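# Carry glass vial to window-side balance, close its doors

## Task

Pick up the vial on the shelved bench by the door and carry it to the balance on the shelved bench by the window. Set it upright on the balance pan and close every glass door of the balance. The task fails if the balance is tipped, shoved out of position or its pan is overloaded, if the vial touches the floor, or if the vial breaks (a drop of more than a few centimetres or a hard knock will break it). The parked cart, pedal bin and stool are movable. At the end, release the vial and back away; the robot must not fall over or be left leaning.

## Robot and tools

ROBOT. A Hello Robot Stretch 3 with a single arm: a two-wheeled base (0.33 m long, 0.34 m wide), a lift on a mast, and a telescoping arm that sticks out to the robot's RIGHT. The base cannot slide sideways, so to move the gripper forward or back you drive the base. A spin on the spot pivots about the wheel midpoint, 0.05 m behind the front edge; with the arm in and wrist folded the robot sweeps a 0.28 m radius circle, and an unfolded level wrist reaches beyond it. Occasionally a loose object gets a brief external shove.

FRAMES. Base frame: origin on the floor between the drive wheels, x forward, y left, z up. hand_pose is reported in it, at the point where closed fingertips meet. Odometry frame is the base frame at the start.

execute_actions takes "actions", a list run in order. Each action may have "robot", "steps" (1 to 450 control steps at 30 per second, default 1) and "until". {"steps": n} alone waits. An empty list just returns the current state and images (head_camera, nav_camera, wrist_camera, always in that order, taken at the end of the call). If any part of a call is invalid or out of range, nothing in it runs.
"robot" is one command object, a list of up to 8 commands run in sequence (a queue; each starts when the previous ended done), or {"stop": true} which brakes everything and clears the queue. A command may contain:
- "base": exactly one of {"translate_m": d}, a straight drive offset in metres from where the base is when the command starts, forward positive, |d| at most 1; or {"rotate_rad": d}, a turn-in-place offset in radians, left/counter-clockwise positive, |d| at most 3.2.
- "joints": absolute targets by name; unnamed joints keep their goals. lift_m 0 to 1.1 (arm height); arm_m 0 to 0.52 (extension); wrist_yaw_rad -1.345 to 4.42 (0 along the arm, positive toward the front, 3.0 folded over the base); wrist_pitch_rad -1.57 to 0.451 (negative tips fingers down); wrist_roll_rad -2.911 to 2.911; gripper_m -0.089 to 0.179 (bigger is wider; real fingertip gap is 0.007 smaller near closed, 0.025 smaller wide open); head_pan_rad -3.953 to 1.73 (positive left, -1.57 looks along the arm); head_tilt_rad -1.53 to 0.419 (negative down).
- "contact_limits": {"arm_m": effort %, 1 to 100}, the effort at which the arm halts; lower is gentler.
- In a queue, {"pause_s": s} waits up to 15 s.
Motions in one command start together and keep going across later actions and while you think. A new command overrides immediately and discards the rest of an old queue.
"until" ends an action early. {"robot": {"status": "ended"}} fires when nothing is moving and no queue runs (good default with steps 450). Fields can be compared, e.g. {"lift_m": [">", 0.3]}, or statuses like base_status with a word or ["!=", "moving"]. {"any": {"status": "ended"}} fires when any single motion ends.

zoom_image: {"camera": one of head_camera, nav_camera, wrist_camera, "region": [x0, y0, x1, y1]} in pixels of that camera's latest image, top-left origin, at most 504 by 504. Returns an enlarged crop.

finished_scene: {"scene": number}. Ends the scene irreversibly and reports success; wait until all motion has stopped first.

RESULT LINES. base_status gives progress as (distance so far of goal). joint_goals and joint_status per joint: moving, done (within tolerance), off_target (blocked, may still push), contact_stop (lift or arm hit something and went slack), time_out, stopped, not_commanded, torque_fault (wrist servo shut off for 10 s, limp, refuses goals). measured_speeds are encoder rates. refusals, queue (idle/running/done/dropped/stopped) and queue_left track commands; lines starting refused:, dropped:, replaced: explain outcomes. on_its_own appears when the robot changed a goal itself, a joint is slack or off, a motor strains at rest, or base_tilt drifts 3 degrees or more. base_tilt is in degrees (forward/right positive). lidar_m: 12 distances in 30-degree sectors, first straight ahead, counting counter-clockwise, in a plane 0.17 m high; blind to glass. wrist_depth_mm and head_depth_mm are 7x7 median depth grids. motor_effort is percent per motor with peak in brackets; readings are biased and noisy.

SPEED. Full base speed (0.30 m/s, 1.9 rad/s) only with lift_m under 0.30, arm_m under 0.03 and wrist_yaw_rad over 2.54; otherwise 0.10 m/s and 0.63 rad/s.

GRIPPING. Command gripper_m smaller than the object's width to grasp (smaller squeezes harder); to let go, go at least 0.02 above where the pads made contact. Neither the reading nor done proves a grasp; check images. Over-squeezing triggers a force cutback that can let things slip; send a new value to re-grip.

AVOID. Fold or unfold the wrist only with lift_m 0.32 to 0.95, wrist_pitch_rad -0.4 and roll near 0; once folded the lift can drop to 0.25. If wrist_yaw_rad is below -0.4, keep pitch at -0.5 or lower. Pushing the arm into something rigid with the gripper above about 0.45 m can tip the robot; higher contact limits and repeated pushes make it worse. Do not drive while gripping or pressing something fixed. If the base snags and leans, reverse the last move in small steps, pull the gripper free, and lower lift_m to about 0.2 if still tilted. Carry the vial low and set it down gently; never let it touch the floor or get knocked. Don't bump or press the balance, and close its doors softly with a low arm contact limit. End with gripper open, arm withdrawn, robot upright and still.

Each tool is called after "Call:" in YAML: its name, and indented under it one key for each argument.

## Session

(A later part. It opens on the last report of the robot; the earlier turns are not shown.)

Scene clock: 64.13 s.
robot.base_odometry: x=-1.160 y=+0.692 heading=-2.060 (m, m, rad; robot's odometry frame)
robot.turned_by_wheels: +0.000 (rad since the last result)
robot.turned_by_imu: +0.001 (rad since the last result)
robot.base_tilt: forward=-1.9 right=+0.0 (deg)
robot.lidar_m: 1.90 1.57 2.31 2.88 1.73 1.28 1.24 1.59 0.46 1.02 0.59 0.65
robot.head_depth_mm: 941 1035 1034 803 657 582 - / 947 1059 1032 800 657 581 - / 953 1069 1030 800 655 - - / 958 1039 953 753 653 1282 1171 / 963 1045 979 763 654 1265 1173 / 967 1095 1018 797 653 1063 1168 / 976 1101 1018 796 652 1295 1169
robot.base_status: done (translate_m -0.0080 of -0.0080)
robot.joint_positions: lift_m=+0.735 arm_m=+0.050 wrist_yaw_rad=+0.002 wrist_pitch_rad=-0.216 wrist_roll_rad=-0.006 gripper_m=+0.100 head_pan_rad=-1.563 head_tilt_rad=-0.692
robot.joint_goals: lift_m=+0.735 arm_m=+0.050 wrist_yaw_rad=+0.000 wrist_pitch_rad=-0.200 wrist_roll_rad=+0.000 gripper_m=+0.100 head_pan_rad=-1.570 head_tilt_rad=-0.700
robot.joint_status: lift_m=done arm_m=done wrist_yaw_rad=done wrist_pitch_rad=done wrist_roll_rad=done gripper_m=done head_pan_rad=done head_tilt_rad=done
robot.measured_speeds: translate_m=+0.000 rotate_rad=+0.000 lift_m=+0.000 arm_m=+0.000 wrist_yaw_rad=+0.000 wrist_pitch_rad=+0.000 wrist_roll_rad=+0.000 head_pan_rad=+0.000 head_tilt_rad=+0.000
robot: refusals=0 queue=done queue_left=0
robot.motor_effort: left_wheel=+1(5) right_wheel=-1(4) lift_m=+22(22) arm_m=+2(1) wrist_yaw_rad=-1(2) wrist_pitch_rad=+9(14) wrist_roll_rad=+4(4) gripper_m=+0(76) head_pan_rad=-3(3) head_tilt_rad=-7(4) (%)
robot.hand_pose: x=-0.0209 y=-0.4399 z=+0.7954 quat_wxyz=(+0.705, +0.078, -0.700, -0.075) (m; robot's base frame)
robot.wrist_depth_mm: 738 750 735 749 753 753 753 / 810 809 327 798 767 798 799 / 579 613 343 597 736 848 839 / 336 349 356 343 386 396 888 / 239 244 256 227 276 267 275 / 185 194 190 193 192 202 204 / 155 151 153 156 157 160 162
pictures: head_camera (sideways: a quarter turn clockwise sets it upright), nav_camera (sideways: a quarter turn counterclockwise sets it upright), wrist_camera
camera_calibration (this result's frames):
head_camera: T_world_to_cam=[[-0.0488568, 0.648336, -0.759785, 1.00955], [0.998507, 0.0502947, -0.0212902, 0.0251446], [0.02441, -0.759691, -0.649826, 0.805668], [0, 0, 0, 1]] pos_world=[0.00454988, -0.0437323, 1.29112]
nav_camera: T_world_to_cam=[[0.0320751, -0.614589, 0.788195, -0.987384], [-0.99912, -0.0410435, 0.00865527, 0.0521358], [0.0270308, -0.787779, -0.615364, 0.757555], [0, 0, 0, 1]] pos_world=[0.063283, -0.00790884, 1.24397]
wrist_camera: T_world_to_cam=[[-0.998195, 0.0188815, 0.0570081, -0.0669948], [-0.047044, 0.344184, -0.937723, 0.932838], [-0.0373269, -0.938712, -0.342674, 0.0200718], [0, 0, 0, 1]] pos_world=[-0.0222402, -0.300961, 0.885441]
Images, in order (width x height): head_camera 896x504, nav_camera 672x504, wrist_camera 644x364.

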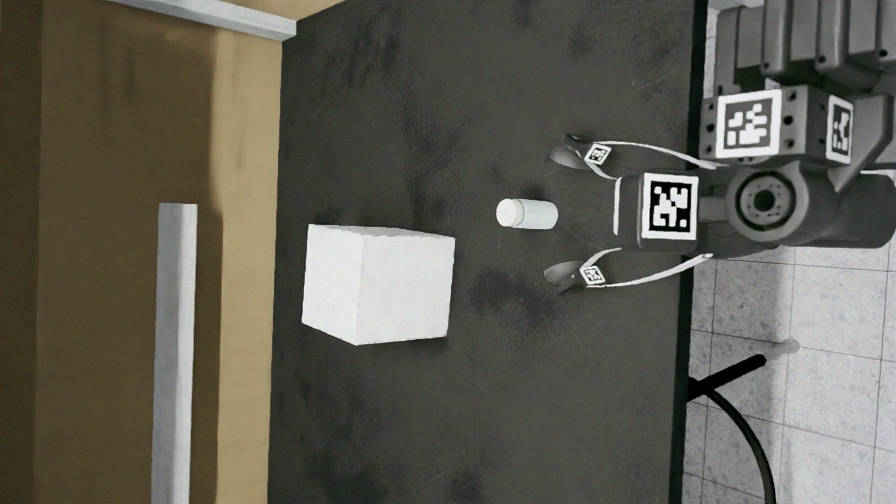

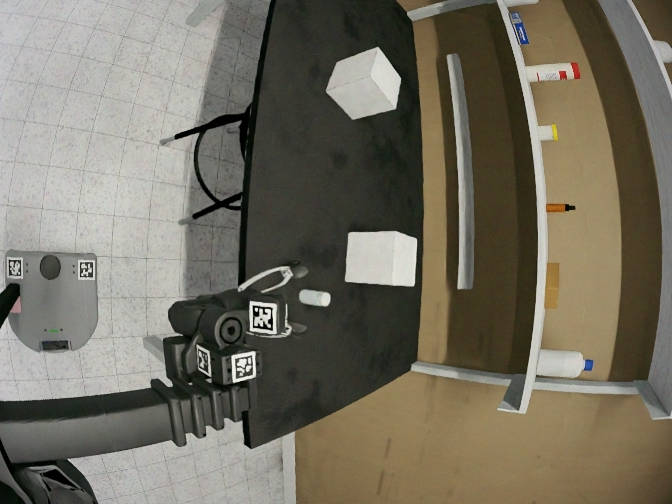

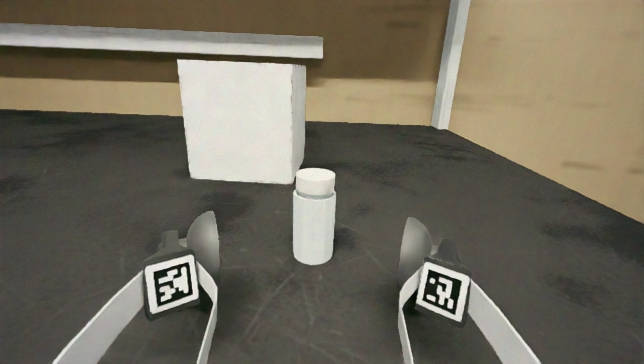

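Call:
execute_actions:
  actions:
    - {"robot":[{"joints":{"arm_m":0.106,"lift_m":0.731}},{"joints":{"gripper_m":0.05}}],"steps":450,"until":{"robot":{"status":"ended"}}}

Scene clock: 69.27 s.
robot.base_odometry: x=-1.160 y=+0.692 heading=-2.060 (m, m, rad; robot's odometry frame)
robot.turned_by_wheels: +0.000 (rad since the last result)
robot.turned_by_imu: +0.001 (rad since the last result)
robot.base_tilt: forward=-1.8 right=+0.0 (deg)
robot.lidar_m: 1.90 1.57 2.31 2.89 1.74 1.27 1.24 1.59 0.46 1.03 0.58 0.65
robot.head_depth_mm: 938 1029 1030 802 657 - - / 947 1066 1029 804 665 - 1157 / 954 1065 1030 804 655 - 1154 / 954 1041 949 751 655 1268 1169 / 962 1041 984 764 654 1276 1162 / 972 1090 1024 797 653 1060 1174 / 978 1097 1022 795 651 1291 1167
robot.base_status: done (translate_m -0.0080 of -0.0080)
robot.joint_positions: lift_m=+0.731 arm_m=+0.106 wrist_yaw_rad=+0.002 wrist_pitch_rad=-0.216 wrist_roll_rad=-0.006 gripper_m=+0.050 head_pan_rad=-1.563 head_tilt_rad=-0.692
robot.joint_goals: lift_m=+0.731 arm_m=+0.106 wrist_yaw_rad=+0.000 wrist_pitch_rad=-0.200 wrist_roll_rad=+0.000 gripper_m=+0.050 head_pan_rad=-1.570 head_tilt_rad=-0.700
robot.joint_status: lift_m=done arm_m=done wrist_yaw_rad=done wrist_pitch_rad=done wrist_roll_rad=done gripper_m=done head_pan_rad=done head_tilt_rad=done
robot.measured_speeds: translate_m=+0.000 rotate_rad=+0.000 lift_m=+0.000 arm_m=+0.000 wrist_yaw_rad=+0.000 wrist_pitch_rad=+0.000 wrist_roll_rad=+0.000 head_pan_rad=+0.000 head_tilt_rad=+0.000
robot: refusals=0 queue=done queue_left=0
robot.motor_effort: left_wheel=+2(2) right_wheel=-1(1) lift_m=+22(21) arm_m=+2(0) wrist_yaw_rad=-1(1) wrist_pitch_rad=+10(10) wrist_roll_rad=+3(3) gripper_m=+1(85) head_pan_rad=-3(3) head_tilt_rad=-5(3) (%)
robot.hand_pose: x=-0.0209 y=-0.4958 z=+0.7913 quat_wxyz=(+0.705, +0.078, -0.701, -0.076) (m; robot's base frame)
robot.wrist_depth_mm: 688 660 677 694 716 717 701 / 744 739 270 725 735 750 750 / 563 517 286 569 704 783 783 / 327 312 299 349 370 386 824 / 230 235 254 148 254 258 263 / 178 181 177 159 201 193 197 / 145 146 148 150 149 156 156
pictures: head_camera (sideways: a quarter turn clockwise sets it upright), nav_camera (sideways: a quarter turn counterclockwise sets it upright), wrist_camera
camera_calibration (this result's frames):
head_camera: T_world_to_cam=[[-0.0488569, 0.648336, -0.759785, 1.00955], [0.998507, 0.0502949, -0.0212902, 0.0251446], [0.0244101, -0.759691, -0.649826, 0.805668], [0, 0, 0, 1]] pos_world=[0.00454989, -0.0437323, 1.29112]
nav_camera: T_world_to_cam=[[0.0320753, -0.614589, 0.788195, -0.987384], [-0.99912, -0.0410437, 0.00865528, 0.0521358], [0.027031, -0.787779, -0.615364, 0.757555], [0, 0, 0, 1]] pos_world=[0.063283, -0.00790884, 1.24397]
wrist_camera: T_world_to_cam=[[-0.9982, 0.0189807, 0.0568956, -0.0655897], [-0.0468909, 0.344521, -0.937607, 0.948349], [-0.0373982, -0.938587, -0.343011, -0.0335452], [0, 0, 0, 1]] pos_world=[-0.0222573, -0.356967, 0.881404]
Images, in order (width x height): head_camera 896x504, nav_camera 672x504, wrist_camera 644x364.

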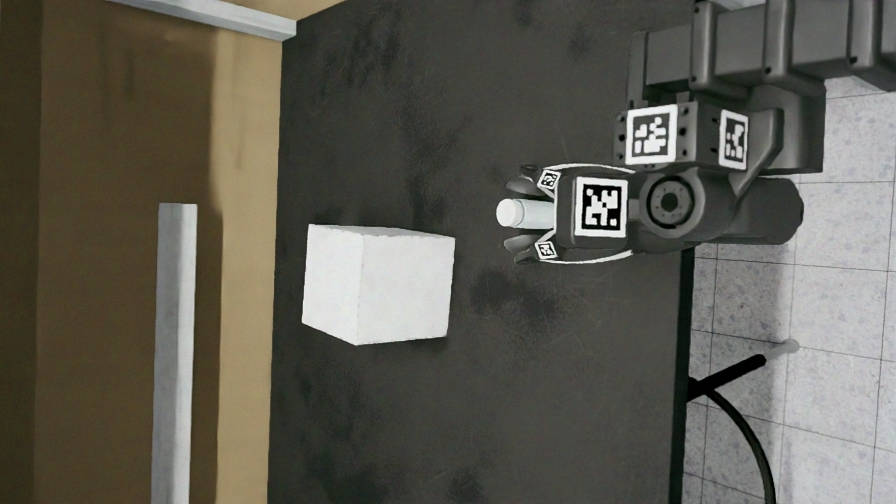

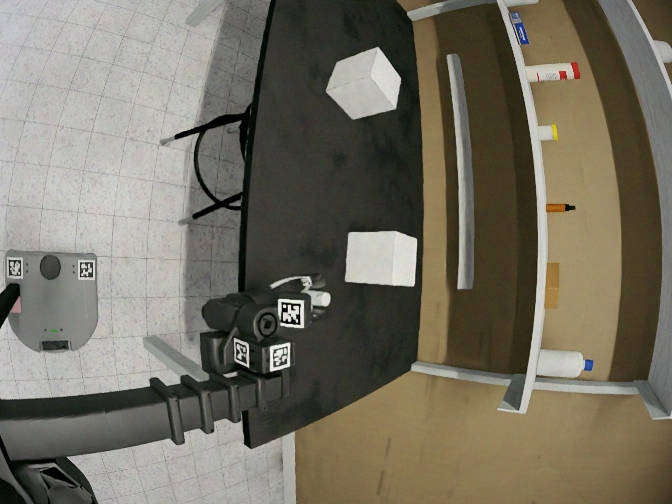

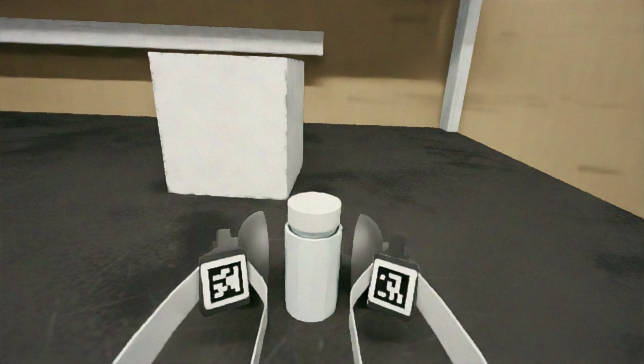

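Call:
execute_actions:
  actions:
    - {"robot":[{"joints":{"gripper_m":-0.005}},{"pause_s":0.3},{"joints":{"lift_m":0.75}},{"pause_s":0.5}],"steps":450,"until":{"robot":{"status":"ended"}}}

Scene clock: 72.90 s.
robot.base_odometry: x=-1.160 y=+0.692 heading=-2.060 (m, m, rad; robot's odometry frame)
robot.turned_by_wheels: +0.000 (rad since the last result)
robot.turned_by_imu: +0.001 (rad since the last result)
robot.base_tilt: forward=-1.8 right=+0.0 (deg)
robot.lidar_m: 1.90 1.57 2.31 2.88 1.73 1.28 1.24 1.58 0.46 1.02 0.58 0.65
robot.head_depth_mm: 938 1039 1031 804 674 - - / 942 1063 1030 800 675 - 1152 / 955 1066 1025 800 674 - 1157 / 959 1037 952 765 654 1263 1172 / 964 1045 986 766 653 1271 1172 / 968 1092 1021 795 650 1057 1170 / 974 1097 1020 796 651 1289 1165
robot.base_status: done (translate_m -0.0080 of -0.0080)
robot.joint_positions: lift_m=+0.750 arm_m=+0.106 wrist_yaw_rad=+0.002 wrist_pitch_rad=-0.218 wrist_roll_rad=-0.006 gripper_m=-0.004 head_pan_rad=-1.563 head_tilt_rad=-0.692
robot.joint_goals: lift_m=+0.750 arm_m=+0.106 wrist_yaw_rad=+0.000 wrist_pitch_rad=-0.200 wrist_roll_rad=+0.000 gripper_m=-0.005 head_pan_rad=-1.570 head_tilt_rad=-0.700
robot.joint_status: lift_m=done arm_m=done wrist_yaw_rad=done wrist_pitch_rad=done wrist_roll_rad=done gripper_m=done head_pan_rad=done head_tilt_rad=done
robot.measured_speeds: translate_m=+0.000 rotate_rad=+0.000 lift_m=+0.000 arm_m=+0.000 wrist_yaw_rad=+0.000 wrist_pitch_rad=+0.000 wrist_roll_rad=+0.000 head_pan_rad=+0.000 head_tilt_rad=+0.000
robot: refusals=0 queue=done queue_left=0
robot.motor_effort: left_wheel=+2(1) right_wheel=-1(1) lift_m=+29(30) arm_m=+2(2) wrist_yaw_rad=-1(1) wrist_pitch_rad=+11(11) wrist_roll_rad=+3(4) gripper_m=-14(89) head_pan_rad=-2(3) head_tilt_rad=-3(5) (%)
robot.hand_pose: x=-0.0209 y=-0.4957 z=+0.8096 quat_wxyz=(+0.705, +0.078, -0.700, -0.076) (m; robot's base frame)
robot.wrist_depth_mm: 694 694 695 699 711 714 710 / 752 733 277 735 737 735 754 / 644 586 285 660 751 774 797 / 373 358 304 378 426 439 830 / 266 270 290 145 289 297 303 / 203 206 217 153 225 222 226 / 166 168 170 167 175 178 181
pictures: head_camera (sideways: a quarter turn clockwise sets it upright), nav_camera (sideways: a quarter turn counterclockwise sets it upright), wrist_camera
camera_calibration (this result's frames):
head_camera: T_world_to_cam=[[-0.0488568, 0.648336, -0.759785, 1.00955], [0.998507, 0.0502947, -0.0212902, 0.0251446], [0.02441, -0.759691, -0.649826, 0.805668], [0, 0, 0, 1]] pos_world=[0.00454988, -0.0437323, 1.29112]
nav_camera: T_world_to_cam=[[0.0320751, -0.614589, 0.788195, -0.987384], [-0.99912, -0.0410435, 0.00865528, 0.0521358], [0.0270308, -0.787779, -0.615364, 0.757555], [0, 0, 0, 1]] pos_world=[0.063283, -0.00790885, 1.24397]
wrist_camera: T_world_to_cam=[[-0.998199, 0.0188859, 0.0569312, -0.0667079], [-0.0468945, 0.346086, -0.93703, 0.965743], [-0.0373997, -0.938013, -0.344577, -0.0256028], [0, 0, 0, 1]] pos_world=[-0.0222572, -0.356986, 0.899906]
Images, in order (width x height): head_camera 896x504, nav_camera 672x504, wrist_camera 644x364.

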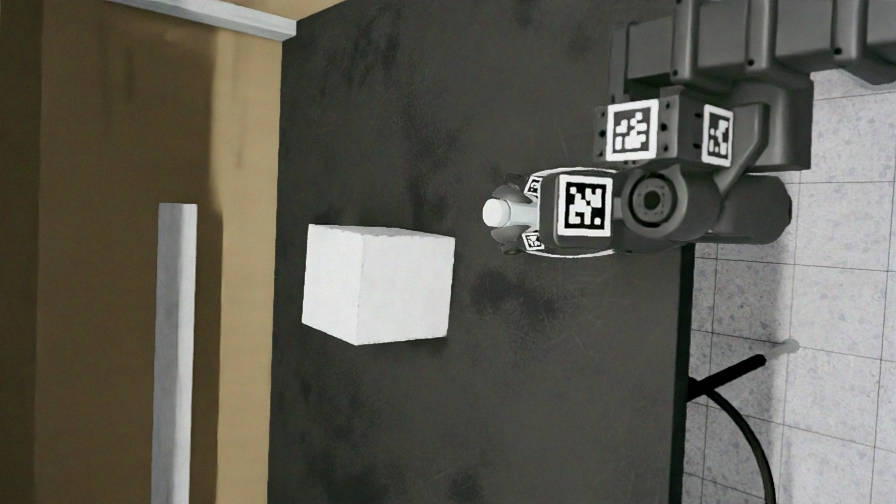

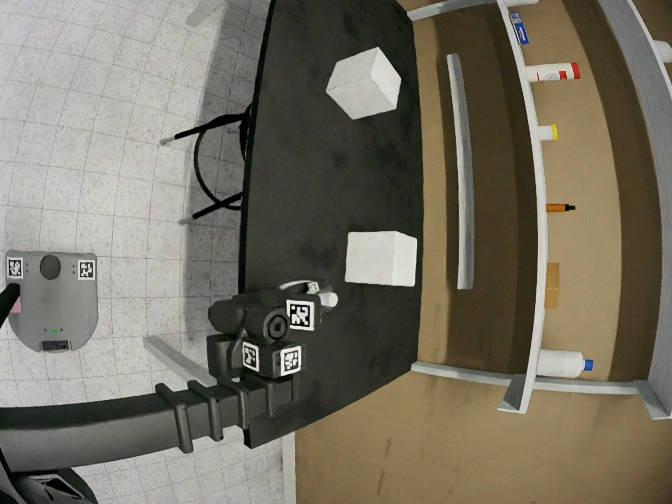

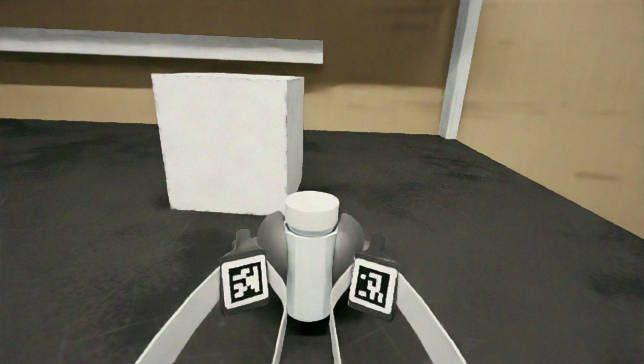

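Call:
execute_actions:
  actions:
    - {"robot":[{"joints":{"gripper_m":-0.015,"lift_m":0.8,"arm_m":0.0}},{"base":{"rotate_rad":1.9},"joints":{"head_pan_rad":-0.9,"head_tilt_rad":-0.35}},{"base":{"translate_m":1.0},"joints":{"lift_m":1.0}},{"base":{"translate_m":1.0}},{"base":{"translate_m":0.75}}],"steps":450,"until":{"robot":{"status":"ended"}}}
    - {"steps":450,"until":{"robot":{"status":"ended"}}}
    - {"steps":450,"until":{"robot":{"status":"ended"}}}

Scene clock: 114.80 s.
robot.base_odometry: x=+1.554 y=+0.255 heading=-0.160 (m, m, rad; robot's odometry frame)
robot.turned_by_wheels: +1.900 (rad since the last result)
robot.turned_by_imu: +1.917 (rad since the last result)
robot.base_tilt: forward=-1.9 right=+0.0 (deg)
robot.lidar_m: 1.04 1.03 0.92 0.93 0.94 0.91 3.02 2.63 2.35 0.55 0.58 1.04
robot.head_depth_mm: 1195 1312 772 747 647 658 1356 / 1099 1224 745 751 709 1648 1436 / 1048 1148 1233 1050 831 1584 1430 / 1008 1063 1168 1047 1345 1462 1386 / 940 959 1050 1137 1242 1358 1382 / 906 957 1032 1104 1184 1277 1356 / 864 912 972 1037 1108 1199 1281
robot.base_status: done (translate_m +0.7500 of +0.7500)
robot.joint_positions: lift_m=+1.000 arm_m=+0.000 wrist_yaw_rad=+0.002 wrist_pitch_rad=-0.219 wrist_roll_rad=-0.006 gripper_m=-0.014 head_pan_rad=-0.907 head_tilt_rad=-0.359
robot.joint_goals: lift_m=+1.000 arm_m=+0.000 wrist_yaw_rad=+0.000 wrist_pitch_rad=-0.200 wrist_roll_rad=+0.000 gripper_m=-0.015 head_pan_rad=-0.900 head_tilt_rad=-0.350
robot.joint_status: lift_m=done arm_m=done wrist_yaw_rad=done wrist_pitch_rad=done wrist_roll_rad=done gripper_m=done head_pan_rad=done head_tilt_rad=done
robot.measured_speeds: translate_m=+0.000 rotate_rad=+0.000 lift_m=+0.000 arm_m=+0.000 wrist_yaw_rad=+0.000 wrist_pitch_rad=+0.000 wrist_roll_rad=+0.000 head_pan_rad=+0.000 head_tilt_rad=+0.000
robot: refusals=0 queue=done queue_left=0
robot.motor_effort: left_wheel=-1(6) right_wheel=+1(5) lift_m=+29(31) arm_m=-2(3) wrist_yaw_rad=+0(1) wrist_pitch_rad=+11(11) wrist_roll_rad=+4(3) gripper_m=-17(66) head_pan_rad=+3(28) head_tilt_rad=+4(26) (%)
robot.hand_pose: x=-0.0210 y=-0.3901 z=+1.0594 quat_wxyz=(+0.705, +0.078, -0.700, -0.077) (m; robot's base frame)
robot.wrist_depth_mm: 430 541 - - - - - / 441 - - - - - - / 472 574 - - - - - / 429 396 475 770 - - - / 428 408 390 145 - - - / 662 369 394 153 - - - / 959 - 433 - - - -
pictures: head_camera (sideways: a quarter turn clockwise sets it upright), nav_camera (sideways: a quarter turn counterclockwise sets it upright), wrist_camera
camera_calibration (this result's frames):
head_camera: T_world_to_cam=[[-0.259583, 0.260644, -0.929882, 1.23265], [0.766218, 0.641679, -0.0340337, 0.0431642], [0.587815, -0.721327, -0.366279, 0.433307], [0, 0, 0, 1]] pos_world=[0.0321977, -0.0364248, 1.3064]
nav_camera: T_world_to_cam=[[0.221129, -0.2383, 0.945683, -1.19395], [-0.769494, -0.638369, 0.01907, 0.0371702], [0.59915, -0.731914, -0.324532, 0.375639], [0, 0, 0, 1]] pos_world=[0.0675541, 0.0141467, 1.25029]
wrist_camera: T_world_to_cam=[[-0.998196, 0.0191125, 0.0569166, -0.0828855], [-0.0467669, 0.346978, -0.936706, 1.16324], [-0.0376517, -0.937678, -0.345458, 0.160593], [0, 0, 0, 1]] pos_world=[-0.0222883, -0.25145, 1.14981]
Images, in order (width x height): head_camera 896x504, nav_camera 672x504, wrist_camera 644x364.

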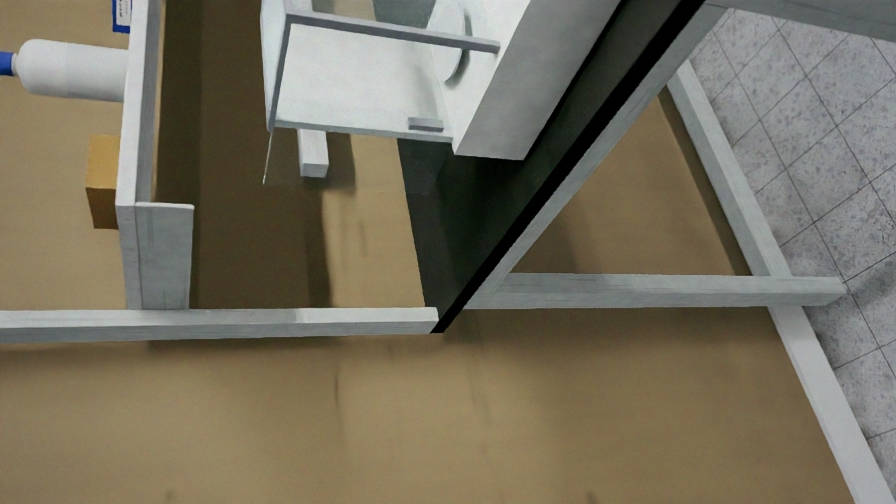

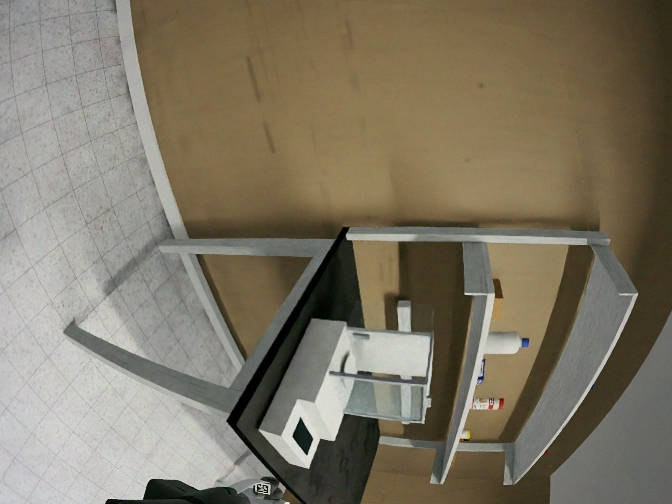

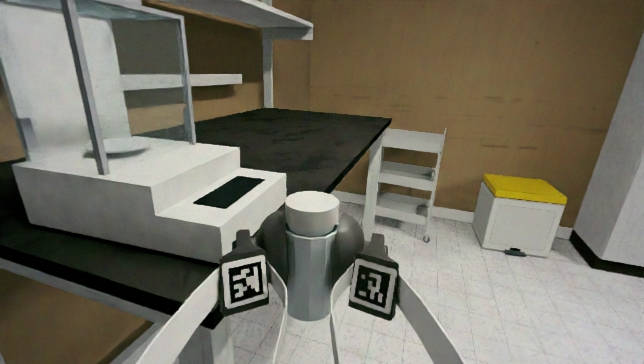

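Call:
execute_actions:
  actions:
    - {"robot":[{"base":{"rotate_rad":-0.34},"joints":{"head_pan_rad":-1.5,"head_tilt_rad":-0.5,"lift_m":1.04}},{"base":{"translate_m":0.42}}],"steps":450,"until":{"robot":{"status":"ended"}}}

Scene clock: 125.13 s.
robot.base_odometry: x=+1.923 y=+0.053 heading=-0.500 (m, m, rad; robot's odometry frame)
robot.turned_by_wheels: -0.340 (rad since the last result)
robot.turned_by_imu: -0.344 (rad since the last result)
robot.base_tilt: forward=-1.9 right=-0.1 (deg)
robot.lidar_m: 0.62 0.64 0.87 0.93 0.96 1.30 1.31 3.93 0.50 0.49 0.71 0.65
robot.head_depth_mm: 2361 2569 2731 - - - - / 2342 2541 1278 - - - - / 2380 2566 1259 - - - - / 2403 2532 1093 551 559 1506 1295 / 2274 2513 1159 575 570 1510 1282 / 1653 596 566 573 574 1548 1298 / 1316 1366 1153 764 595 1430 1284
robot.base_status: done (translate_m +0.4200 of +0.4200)
robot.joint_positions: lift_m=+1.040 arm_m=+0.000 wrist_yaw_rad=+0.002 wrist_pitch_rad=-0.219 wrist_roll_rad=-0.006 gripper_m=-0.014 head_pan_rad=-1.493 head_tilt_rad=-0.494
robot.joint_goals: lift_m=+1.040 arm_m=+0.000 wrist_yaw_rad=+0.000 wrist_pitch_rad=-0.200 wrist_roll_rad=+0.000 gripper_m=-0.015 head_pan_rad=-1.500 head_tilt_rad=-0.500
robot.joint_status: lift_m=done arm_m=done wrist_yaw_rad=done wrist_pitch_rad=done wrist_roll_rad=done gripper_m=done head_pan_rad=done head_tilt_rad=done
robot.measured_speeds: translate_m=+0.000 rotate_rad=+0.000 lift_m=+0.000 arm_m=+0.000 wrist_yaw_rad=+0.000 wrist_pitch_rad=+0.000 wrist_roll_rad=+0.000 head_pan_rad=+0.000 head_tilt_rad=+0.000
robot: refusals=0 queue=done queue_left=0
robot.motor_effort: left_wheel=+2(5) right_wheel=-2(5) lift_m=+29(30) arm_m=-2(2) wrist_yaw_rad=-1(1) wrist_pitch_rad=+11(11) wrist_roll_rad=+4(3) gripper_m=-18(17) head_pan_rad=-4(29) head_tilt_rad=-4(20) (%)
robot.hand_pose: x=-0.0210 y=-0.3901 z=+1.0994 quat_wxyz=(+0.705, +0.078, -0.700, -0.077) (m; robot's base frame)
robot.wrist_depth_mm: 673 361 - - - - - / 689 338 - - - - - / 688 340 - - - - - / 699 343 470 833 - - - / 527 326 350 145 - - - / 407 295 298 153 - - - / 331 312 321 329 336 - -
pictures: head_camera (sideways: a quarter turn clockwise sets it upright), nav_camera (sideways: a quarter turn counterclockwise sets it upright), wrist_camera
camera_calibration (this result's frames):
head_camera: T_world_to_cam=[[-0.0815924, 0.4817, -0.872529, 1.15674], [0.992913, 0.115189, -0.0292571, 0.0355573], [0.0864122, -0.868733, -0.487685, 0.594347], [0, 0, 0, 1]] pos_world=[0.00771689, -0.0449687, 1.30018]
nav_camera: T_world_to_cam=[[0.0621022, -0.444302, 0.893722, -1.12517], [-0.993965, -0.108661, 0.0150486, 0.0437779], [0.0904264, -0.889263, -0.448368, 0.539895], [0, 0, 0, 1]] pos_world=[0.0645683, -0.015048, 1.247]
wrist_camera: T_world_to_cam=[[-0.998195, 0.0191509, 0.0569201, -0.0851611], [-0.0467505, 0.347137, -0.936648, 1.20066], [-0.0376968, -0.937619, -0.345615, 0.174616], [0, 0, 0, 1]] pos_world=[-0.0222934, -0.251441, 1.1898]
Images, in order (width x height): head_camera 896x504, nav_camera 672x504, wrist_camera 644x364.

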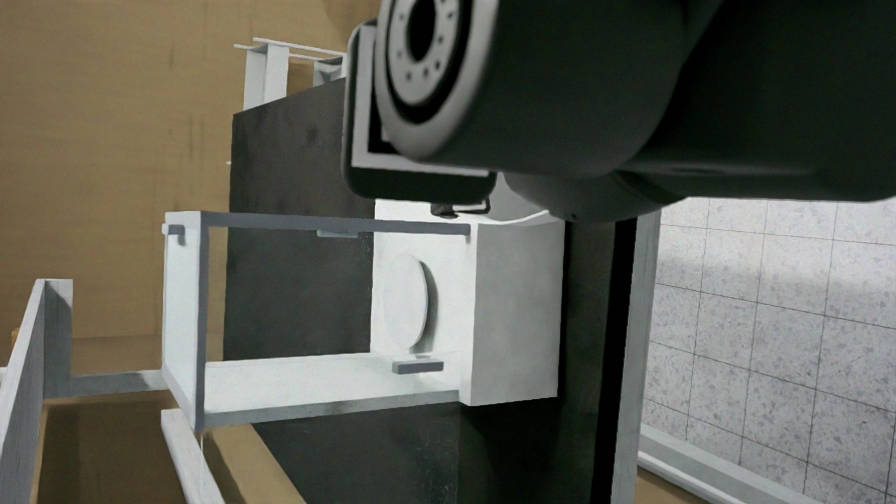

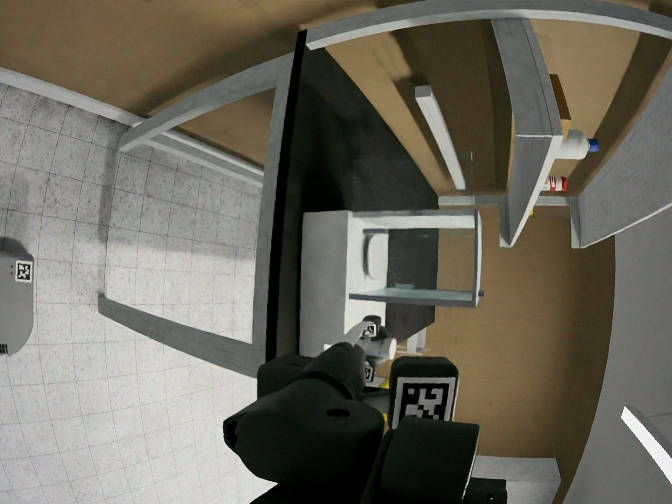

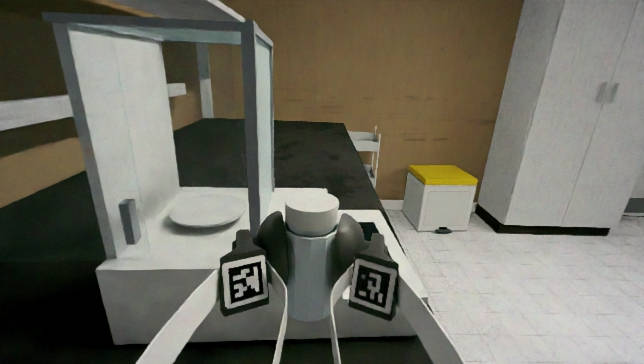

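Call:
execute_actions:
  actions:
    - {"robot":[{"base":{"translate_m":0.115},"joints":{"lift_m":1.03}},{"joints":{"arm_m":0.05}}],"steps":450,"until":{"robot":{"status":"ended"}}}

Scene clock: 133.80 s.
robot.base_odometry: x=+2.024 y=-0.002 heading=-0.500 (m, m, rad; robot's odometry frame)
robot.turned_by_wheels: +0.000 (rad since the last result)
robot.turned_by_imu: +0.001 (rad since the last result)
robot.base_tilt: forward=-1.8 right=+0.0 (deg)
robot.lidar_m: 0.50 0.52 0.71 0.93 0.96 1.31 1.42 3.41 0.52 1.55 0.61 0.52
robot.head_depth_mm: 2334 2491 1292 - - - 745 / 2365 1682 1278 - - - 1294 / 2358 2514 1268 - - 1471 1298 / 2342 2505 1092 556 557 1512 1295 / 1659 1933 1157 771 596 1505 1284 / 1402 1468 1152 762 595 1455 1291 / 1025 1093 1090 762 596 1302 1196
robot.base_status: done (translate_m +0.1150 of +0.1150)
robot.joint_positions: lift_m=+1.030 arm_m=+0.050 wrist_yaw_rad=+0.002 wrist_pitch_rad=-0.219 wrist_roll_rad=-0.006 gripper_m=-0.014 head_pan_rad=-1.493 head_tilt_rad=-0.494
robot.joint_goals: lift_m=+1.030 arm_m=+0.050 wrist_yaw_rad=+0.000 wrist_pitch_rad=-0.200 wrist_roll_rad=+0.000 gripper_m=-0.015 head_pan_rad=-1.500 head_tilt_rad=-0.500
robot.joint_status: lift_m=done arm_m=done wrist_yaw_rad=done wrist_pitch_rad=done wrist_roll_rad=done gripper_m=done head_pan_rad=done head_tilt_rad=done
robot.measured_speeds: translate_m=+0.000 rotate_rad=+0.000 lift_m=+0.000 arm_m=+0.000 wrist_yaw_rad=+0.000 wrist_pitch_rad=+0.000 wrist_roll_rad=+0.000 head_pan_rad=+0.000 head_tilt_rad=+0.000
robot: refusals=0 queue=done queue_left=0
robot.motor_effort: left_wheel=+2(5) right_wheel=-1(4) lift_m=+22(29) arm_m=+2(0) wrist_yaw_rad=-1(1) wrist_pitch_rad=+11(11) wrist_roll_rad=+3(4) gripper_m=-17(17) head_pan_rad=-2(3) head_tilt_rad=-3(4) (%)
robot.hand_pose: x=-0.0210 y=-0.4396 z=+1.0897 quat_wxyz=(+0.705, +0.079, -0.700, -0.077) (m; robot's base frame)
robot.wrist_depth_mm: 630 927 234 - - - - / 614 897 282 - - - - / 585 961 351 - - - - / 623 732 358 778 971 - - / 512 508 291 146 355 - - / 391 399 332 153 272 326 - / 317 322 255 256 266 279 -
pictures: head_camera (sideways: a quarter turn clockwise sets it upright), nav_camera (sideways: a quarter turn counterclockwise sets it upright), wrist_camera
camera_calibration (this result's frames):
head_camera: T_world_to_cam=[[-0.08158, 0.481722, -0.872519, 1.15672], [0.992916, 0.115161, -0.0292563, 0.0355562], [0.0863864, -0.868725, -0.487704, 0.594372], [0, 0, 0, 1]] pos_world=[0.0077156, -0.0449687, 1.30018]
nav_camera: T_world_to_cam=[[0.062091, -0.444323, 0.893713, -1.12516], [-0.993968, -0.108633, 0.0150479, 0.0437788], [0.0904001, -0.889256, -0.448388, 0.539921], [0, 0, 0, 1]] pos_world=[0.0645678, -0.0150485, 1.247]
wrist_camera: T_world_to_cam=[[-0.998197, 0.0191618, 0.05688, -0.0836125], [-0.0467075, 0.347178, -0.936635, 1.20878], [-0.0376951, -0.937603, -0.345657, 0.124854], [0, 0, 0, 1]] pos_world=[-0.0222963, -0.300997, 1.1801]
Images, in order (width x height): head_camera 896x504, nav_camera 672x504, wrist_camera 644x364.

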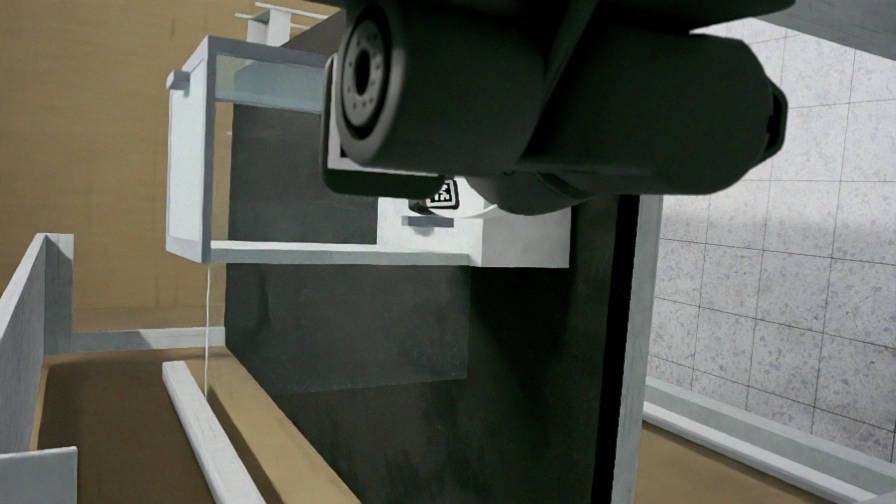

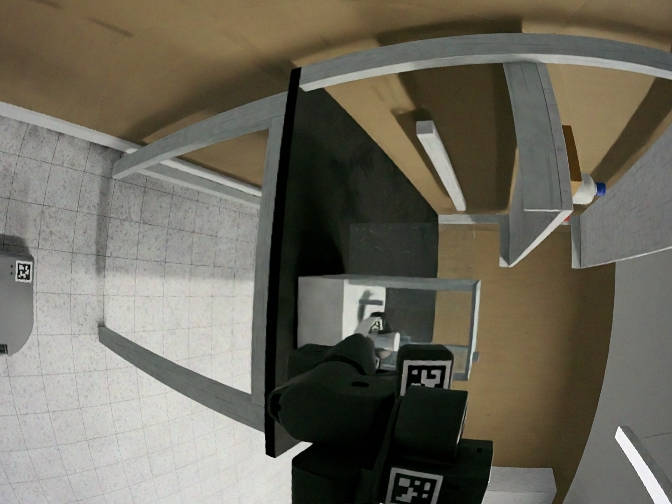

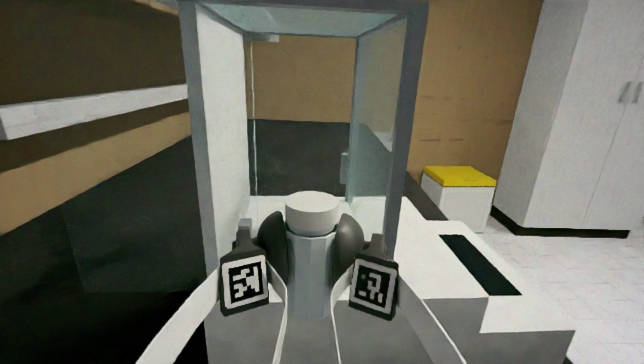

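Call:
zoom_image:
  camera: "wrist_camera"
  region: [150, 0, 470, 364]

Region (150, 0, 470, 364) of wrist_camera's 644x364 image, scaled by 1.385; it fills the left 443 columns of this view, and the rest is white.

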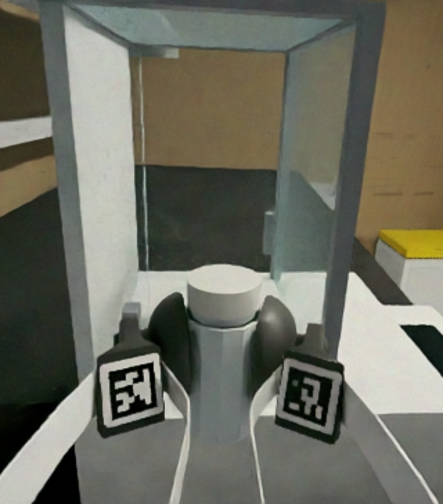

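Call:
execute_actions:
  actions:
    - {"robot":[{"base":{"translate_m":-0.006}},{"joints":{"arm_m":0.12},"contact_limits":{"arm_m":12}}],"steps":450,"until":{"robot":{"status":"ended"}}}

Scene clock: 145.77 s.
robot.base_odometry: x=+2.019 y=+0.001 heading=-0.500 (m, m, rad; robot's odometry frame)
robot.turned_by_wheels: +0.000 (rad since the last result)
robot.turned_by_imu: +0.001 (rad since the last result)
robot.base_tilt: forward=-1.9 right=+0.0 (deg)
robot.lidar_m: 0.51 0.53 0.72 0.93 0.96 1.31 1.41 3.37 0.52 1.57 0.61 0.53
robot.head_depth_mm: 2325 2469 - - 544 1428 739 / 2350 1681 - - 539 1466 1305 / 2395 2454 1265 - 547 1514 1296 / 2354 1840 1015 579 558 1501 1297 / 1655 1943 1160 771 598 1509 1285 / 1404 1490 1148 769 595 1472 1292 / 1049 1109 1097 761 594 1319 1198
robot.base_status: done (translate_m -0.0060 of -0.0060)
robot.joint_positions: lift_m=+1.030 arm_m=+0.120 wrist_yaw_rad=+0.002 wrist_pitch_rad=-0.219 wrist_roll_rad=-0.006 gripper_m=-0.014 head_pan_rad=-1.493 head_tilt_rad=-0.494
robot.joint_goals: lift_m=+1.030 arm_m=+0.120 wrist_yaw_rad=+0.000 wrist_pitch_rad=-0.200 wrist_roll_rad=+0.000 gripper_m=-0.015 head_pan_rad=-1.500 head_tilt_rad=-0.500
robot.joint_status: lift_m=done arm_m=done wrist_yaw_rad=done wrist_pitch_rad=done wrist_roll_rad=done gripper_m=done head_pan_rad=done head_tilt_rad=done
robot.measured_speeds: translate_m=+0.000 rotate_rad=+0.000 lift_m=+0.000 arm_m=+0.000 wrist_yaw_rad=+0.000 wrist_pitch_rad=+0.000 wrist_roll_rad=+0.000 head_pan_rad=+0.000 head_tilt_rad=+0.000
robot: refusals=0 queue=done queue_left=0
robot.motor_effort: left_wheel=+2(3) right_wheel=-1(5) lift_m=+22(22) arm_m=+2(2) wrist_yaw_rad=-1(1) wrist_pitch_rad=+11(11) wrist_roll_rad=+3(3) gripper_m=-18(16) head_pan_rad=-3(3) head_tilt_rad=-4(4) (%)
robot.contact_limits: arm_m 12 (drawing in: default 17, maximum 28; extending or still: default 24, maximum 39)
robot.hand_pose: x=-0.0210 y=-0.5096 z=+1.0897 quat_wxyz=(+0.705, +0.079, -0.700, -0.077) (m; robot's base frame)
robot.wrist_depth_mm: 640 139 983 - 255 - - / 622 152 - - - - - / 594 168 - - - - - / 622 168 644 784 777 - - / 508 188 285 146 353 - - / 391 359 234 153 262 343 - / 314 319 199 203 202 235 -
pictures: head_camera (sideways: a quarter turn clockwise sets it upright), nav_camera (sideways: a quarter turn counterclockwise sets it upright), wrist_camera
camera_calibration (this result's frames):
head_camera: T_world_to_cam=[[-0.0815644, 0.481757, -0.8725, 1.1567], [0.99292, 0.115124, -0.0292549, 0.0355544], [0.0863523, -0.868709, -0.487737, 0.594415], [0, 0, 0, 1]] pos_world=[0.0077139, -0.0449687, 1.30018]
nav_camera: T_world_to_cam=[[0.0620768, -0.444359, 0.893696, -1.12513], [-0.993972, -0.108596, 0.0150468, 0.0437803], [0.0903653, -0.889243, -0.448421, 0.539965], [0, 0, 0, 1]] pos_world=[0.0645671, -0.0150486, 1.247]
wrist_camera: T_world_to_cam=[[-0.998202, 0.0191988, 0.0567865, -0.0821545], [-0.0466068, 0.34718, -0.936639, 1.23309], [-0.0376976, -0.937602, -0.345661, 0.0592292], [0, 0, 0, 1]] pos_world=[-0.0223036, -0.370994, 1.1801]
Images, in order (width x height): head_camera 896x504, nav_camera 672x504, wrist_camera 644x364.

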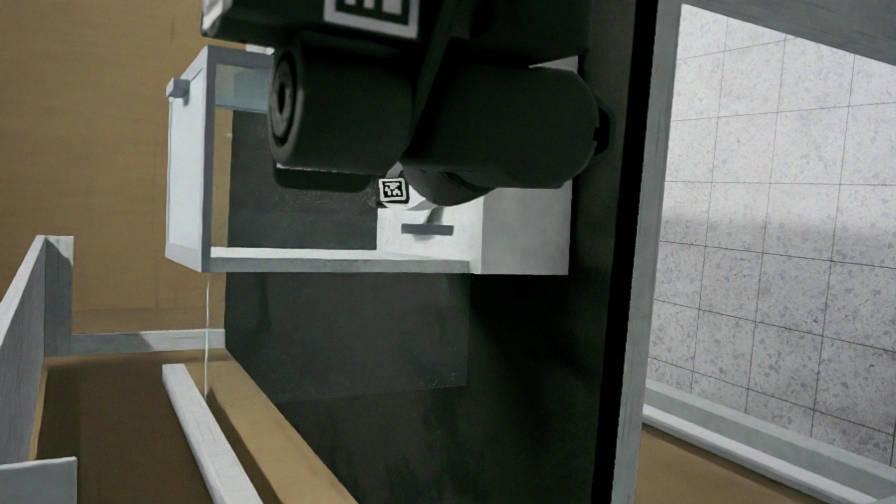

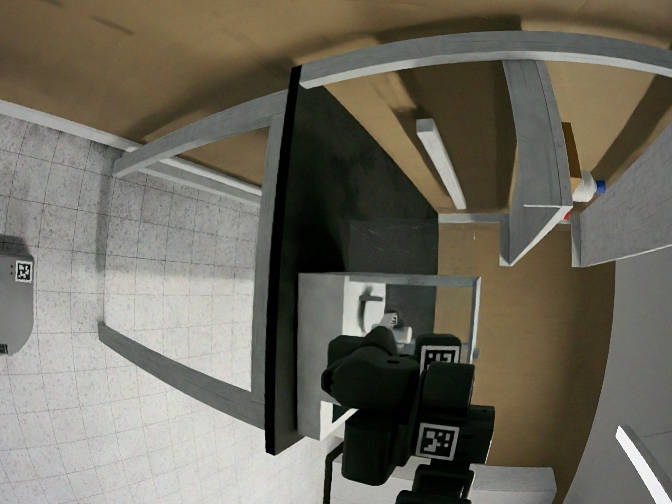

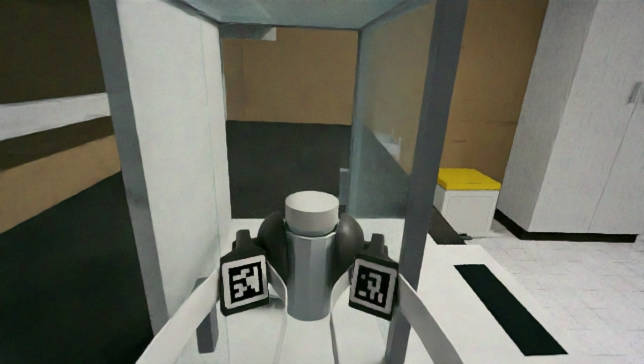

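Call:
execute_actions:
  actions:
    - {"robot":[{"joints":{"arm_m":0.185,"head_pan_rad":-1.6},"contact_limits":{"arm_m":12}}],"steps":450,"until":{"robot":{"status":"ended"}}}

Scene clock: 151.20 s.
robot.base_odometry: x=+2.019 y=+0.001 heading=-0.500 (m, m, rad; robot's odometry frame)
robot.turned_by_wheels: +0.000 (rad since the last result)
robot.turned_by_imu: +0.001 (rad since the last result)
robot.base_tilt: forward=-1.8 right=+0.0 (deg)
robot.lidar_m: 0.51 0.53 0.71 0.93 0.96 1.31 1.41 3.39 0.52 1.58 0.61 0.53
robot.head_depth_mm: 2395 2546 2850 599 563 644 770 / 2406 2523 - 543 562 1518 1238 / 2394 2552 - - 559 1513 1291 / 2401 2495 1256 549 557 1502 1284 / 2354 2480 1009 574 556 1502 1290 / 1633 1923 1154 768 574 1499 1284 / 1437 1471 1145 766 572 1397 1227
robot.base_status: done (translate_m -0.0060 of -0.0060)
robot.joint_positions: lift_m=+1.030 arm_m=+0.185 wrist_yaw_rad=+0.002 wrist_pitch_rad=-0.219 wrist_roll_rad=-0.006 gripper_m=-0.014 head_pan_rad=-1.593 head_tilt_rad=-0.494
robot.joint_goals: lift_m=+1.030 arm_m=+0.185 wrist_yaw_rad=+0.000 wrist_pitch_rad=-0.200 wrist_roll_rad=+0.000 gripper_m=-0.015 head_pan_rad=-1.600 head_tilt_rad=-0.500
robot.joint_status: lift_m=done arm_m=done wrist_yaw_rad=done wrist_pitch_rad=done wrist_roll_rad=done gripper_m=done head_pan_rad=done head_tilt_rad=done
robot.measured_speeds: translate_m=+0.000 rotate_rad=+0.000 lift_m=+0.000 arm_m=+0.000 wrist_yaw_rad=+0.000 wrist_pitch_rad=+0.000 wrist_roll_rad=+0.000 head_pan_rad=+0.000 head_tilt_rad=+0.000
robot: refusals=0 queue=done queue_left=0
robot.motor_effort: left_wheel=+2(1) right_wheel=-1(1) lift_m=+22(22) arm_m=+2(7) wrist_yaw_rad=+0(1) wrist_pitch_rad=+11(11) wrist_roll_rad=+3(3) gripper_m=-15(17) head_pan_rad=-3(12) head_tilt_rad=-3(3) (%)
robot.contact_limits: arm_m 12 (drawing in: default 17, maximum 28; extending or still: default 24, maximum 39)
robot.hand_pose: x=-0.0210 y=-0.5746 z=+1.0897 quat_wxyz=(+0.705, +0.078, -0.700, -0.077) (m; robot's base frame)
robot.wrist_depth_mm: 107 147 - - - - - / 107 148 - - - - - / 108 148 - - - 79 - / 108 149 703 778 991 85 - / 109 149 496 145 556 90 - / 108 150 226 153 271 97 - / 109 139 191 195 206 208 -
pictures: head_camera (sideways: a quarter turn clockwise sets it upright), nav_camera (sideways: a quarter turn counterclockwise sets it upright), wrist_camera
camera_calibration (this result's frames):
head_camera: T_world_to_cam=[[-0.0330942, 0.487506, -0.872492, 1.15639], [0.999452, 0.0154909, -0.0292543, 0.0355137], [-0.000745966, -0.872982, -0.487751, 0.594965], [0, 0, 0, 1]] pos_world=[0.00321951, -0.0449053, 1.30018]
nav_camera: T_world_to_cam=[[0.017435, -0.44835, 0.893688, -1.12485], [-0.999847, -0.00888957, 0.0150463, 0.0438168], [0.00119851, -0.893814, -0.448436, 0.540528], [0, 0, 0, 1]] pos_world=[0.0627741, -0.0208056, 1.247]
wrist_camera: T_world_to_cam=[[-0.998204, 0.0192161, 0.0567462, -0.0808548], [-0.046563, 0.347181, -0.936641, 1.25566], [-0.0376998, -0.937601, -0.345663, -0.00171675], [0, 0, 0, 1]] pos_world=[-0.0223069, -0.435998, 1.1801]
Images, in order (width x height): head_camera 896x504, nav_camera 672x504, wrist_camera 644x364.

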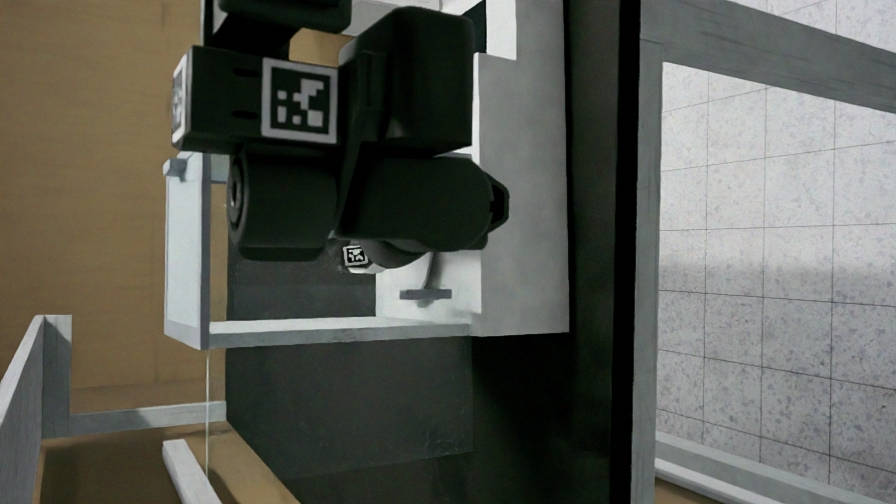

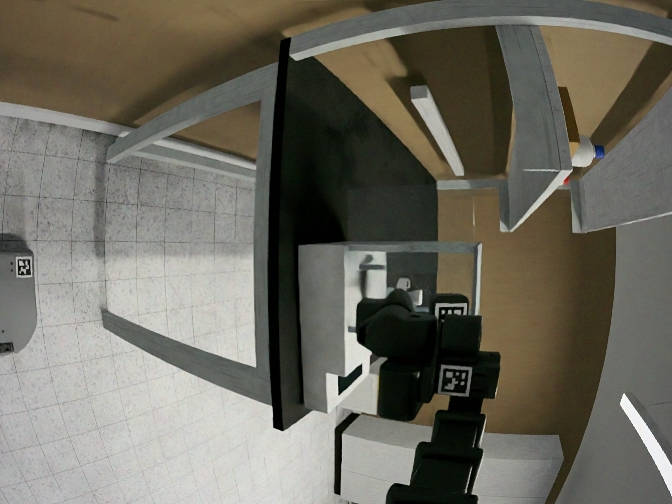

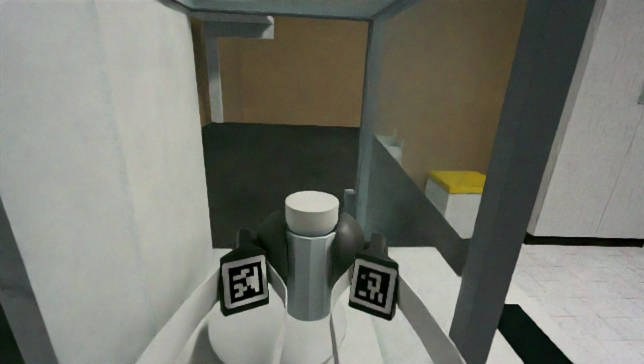

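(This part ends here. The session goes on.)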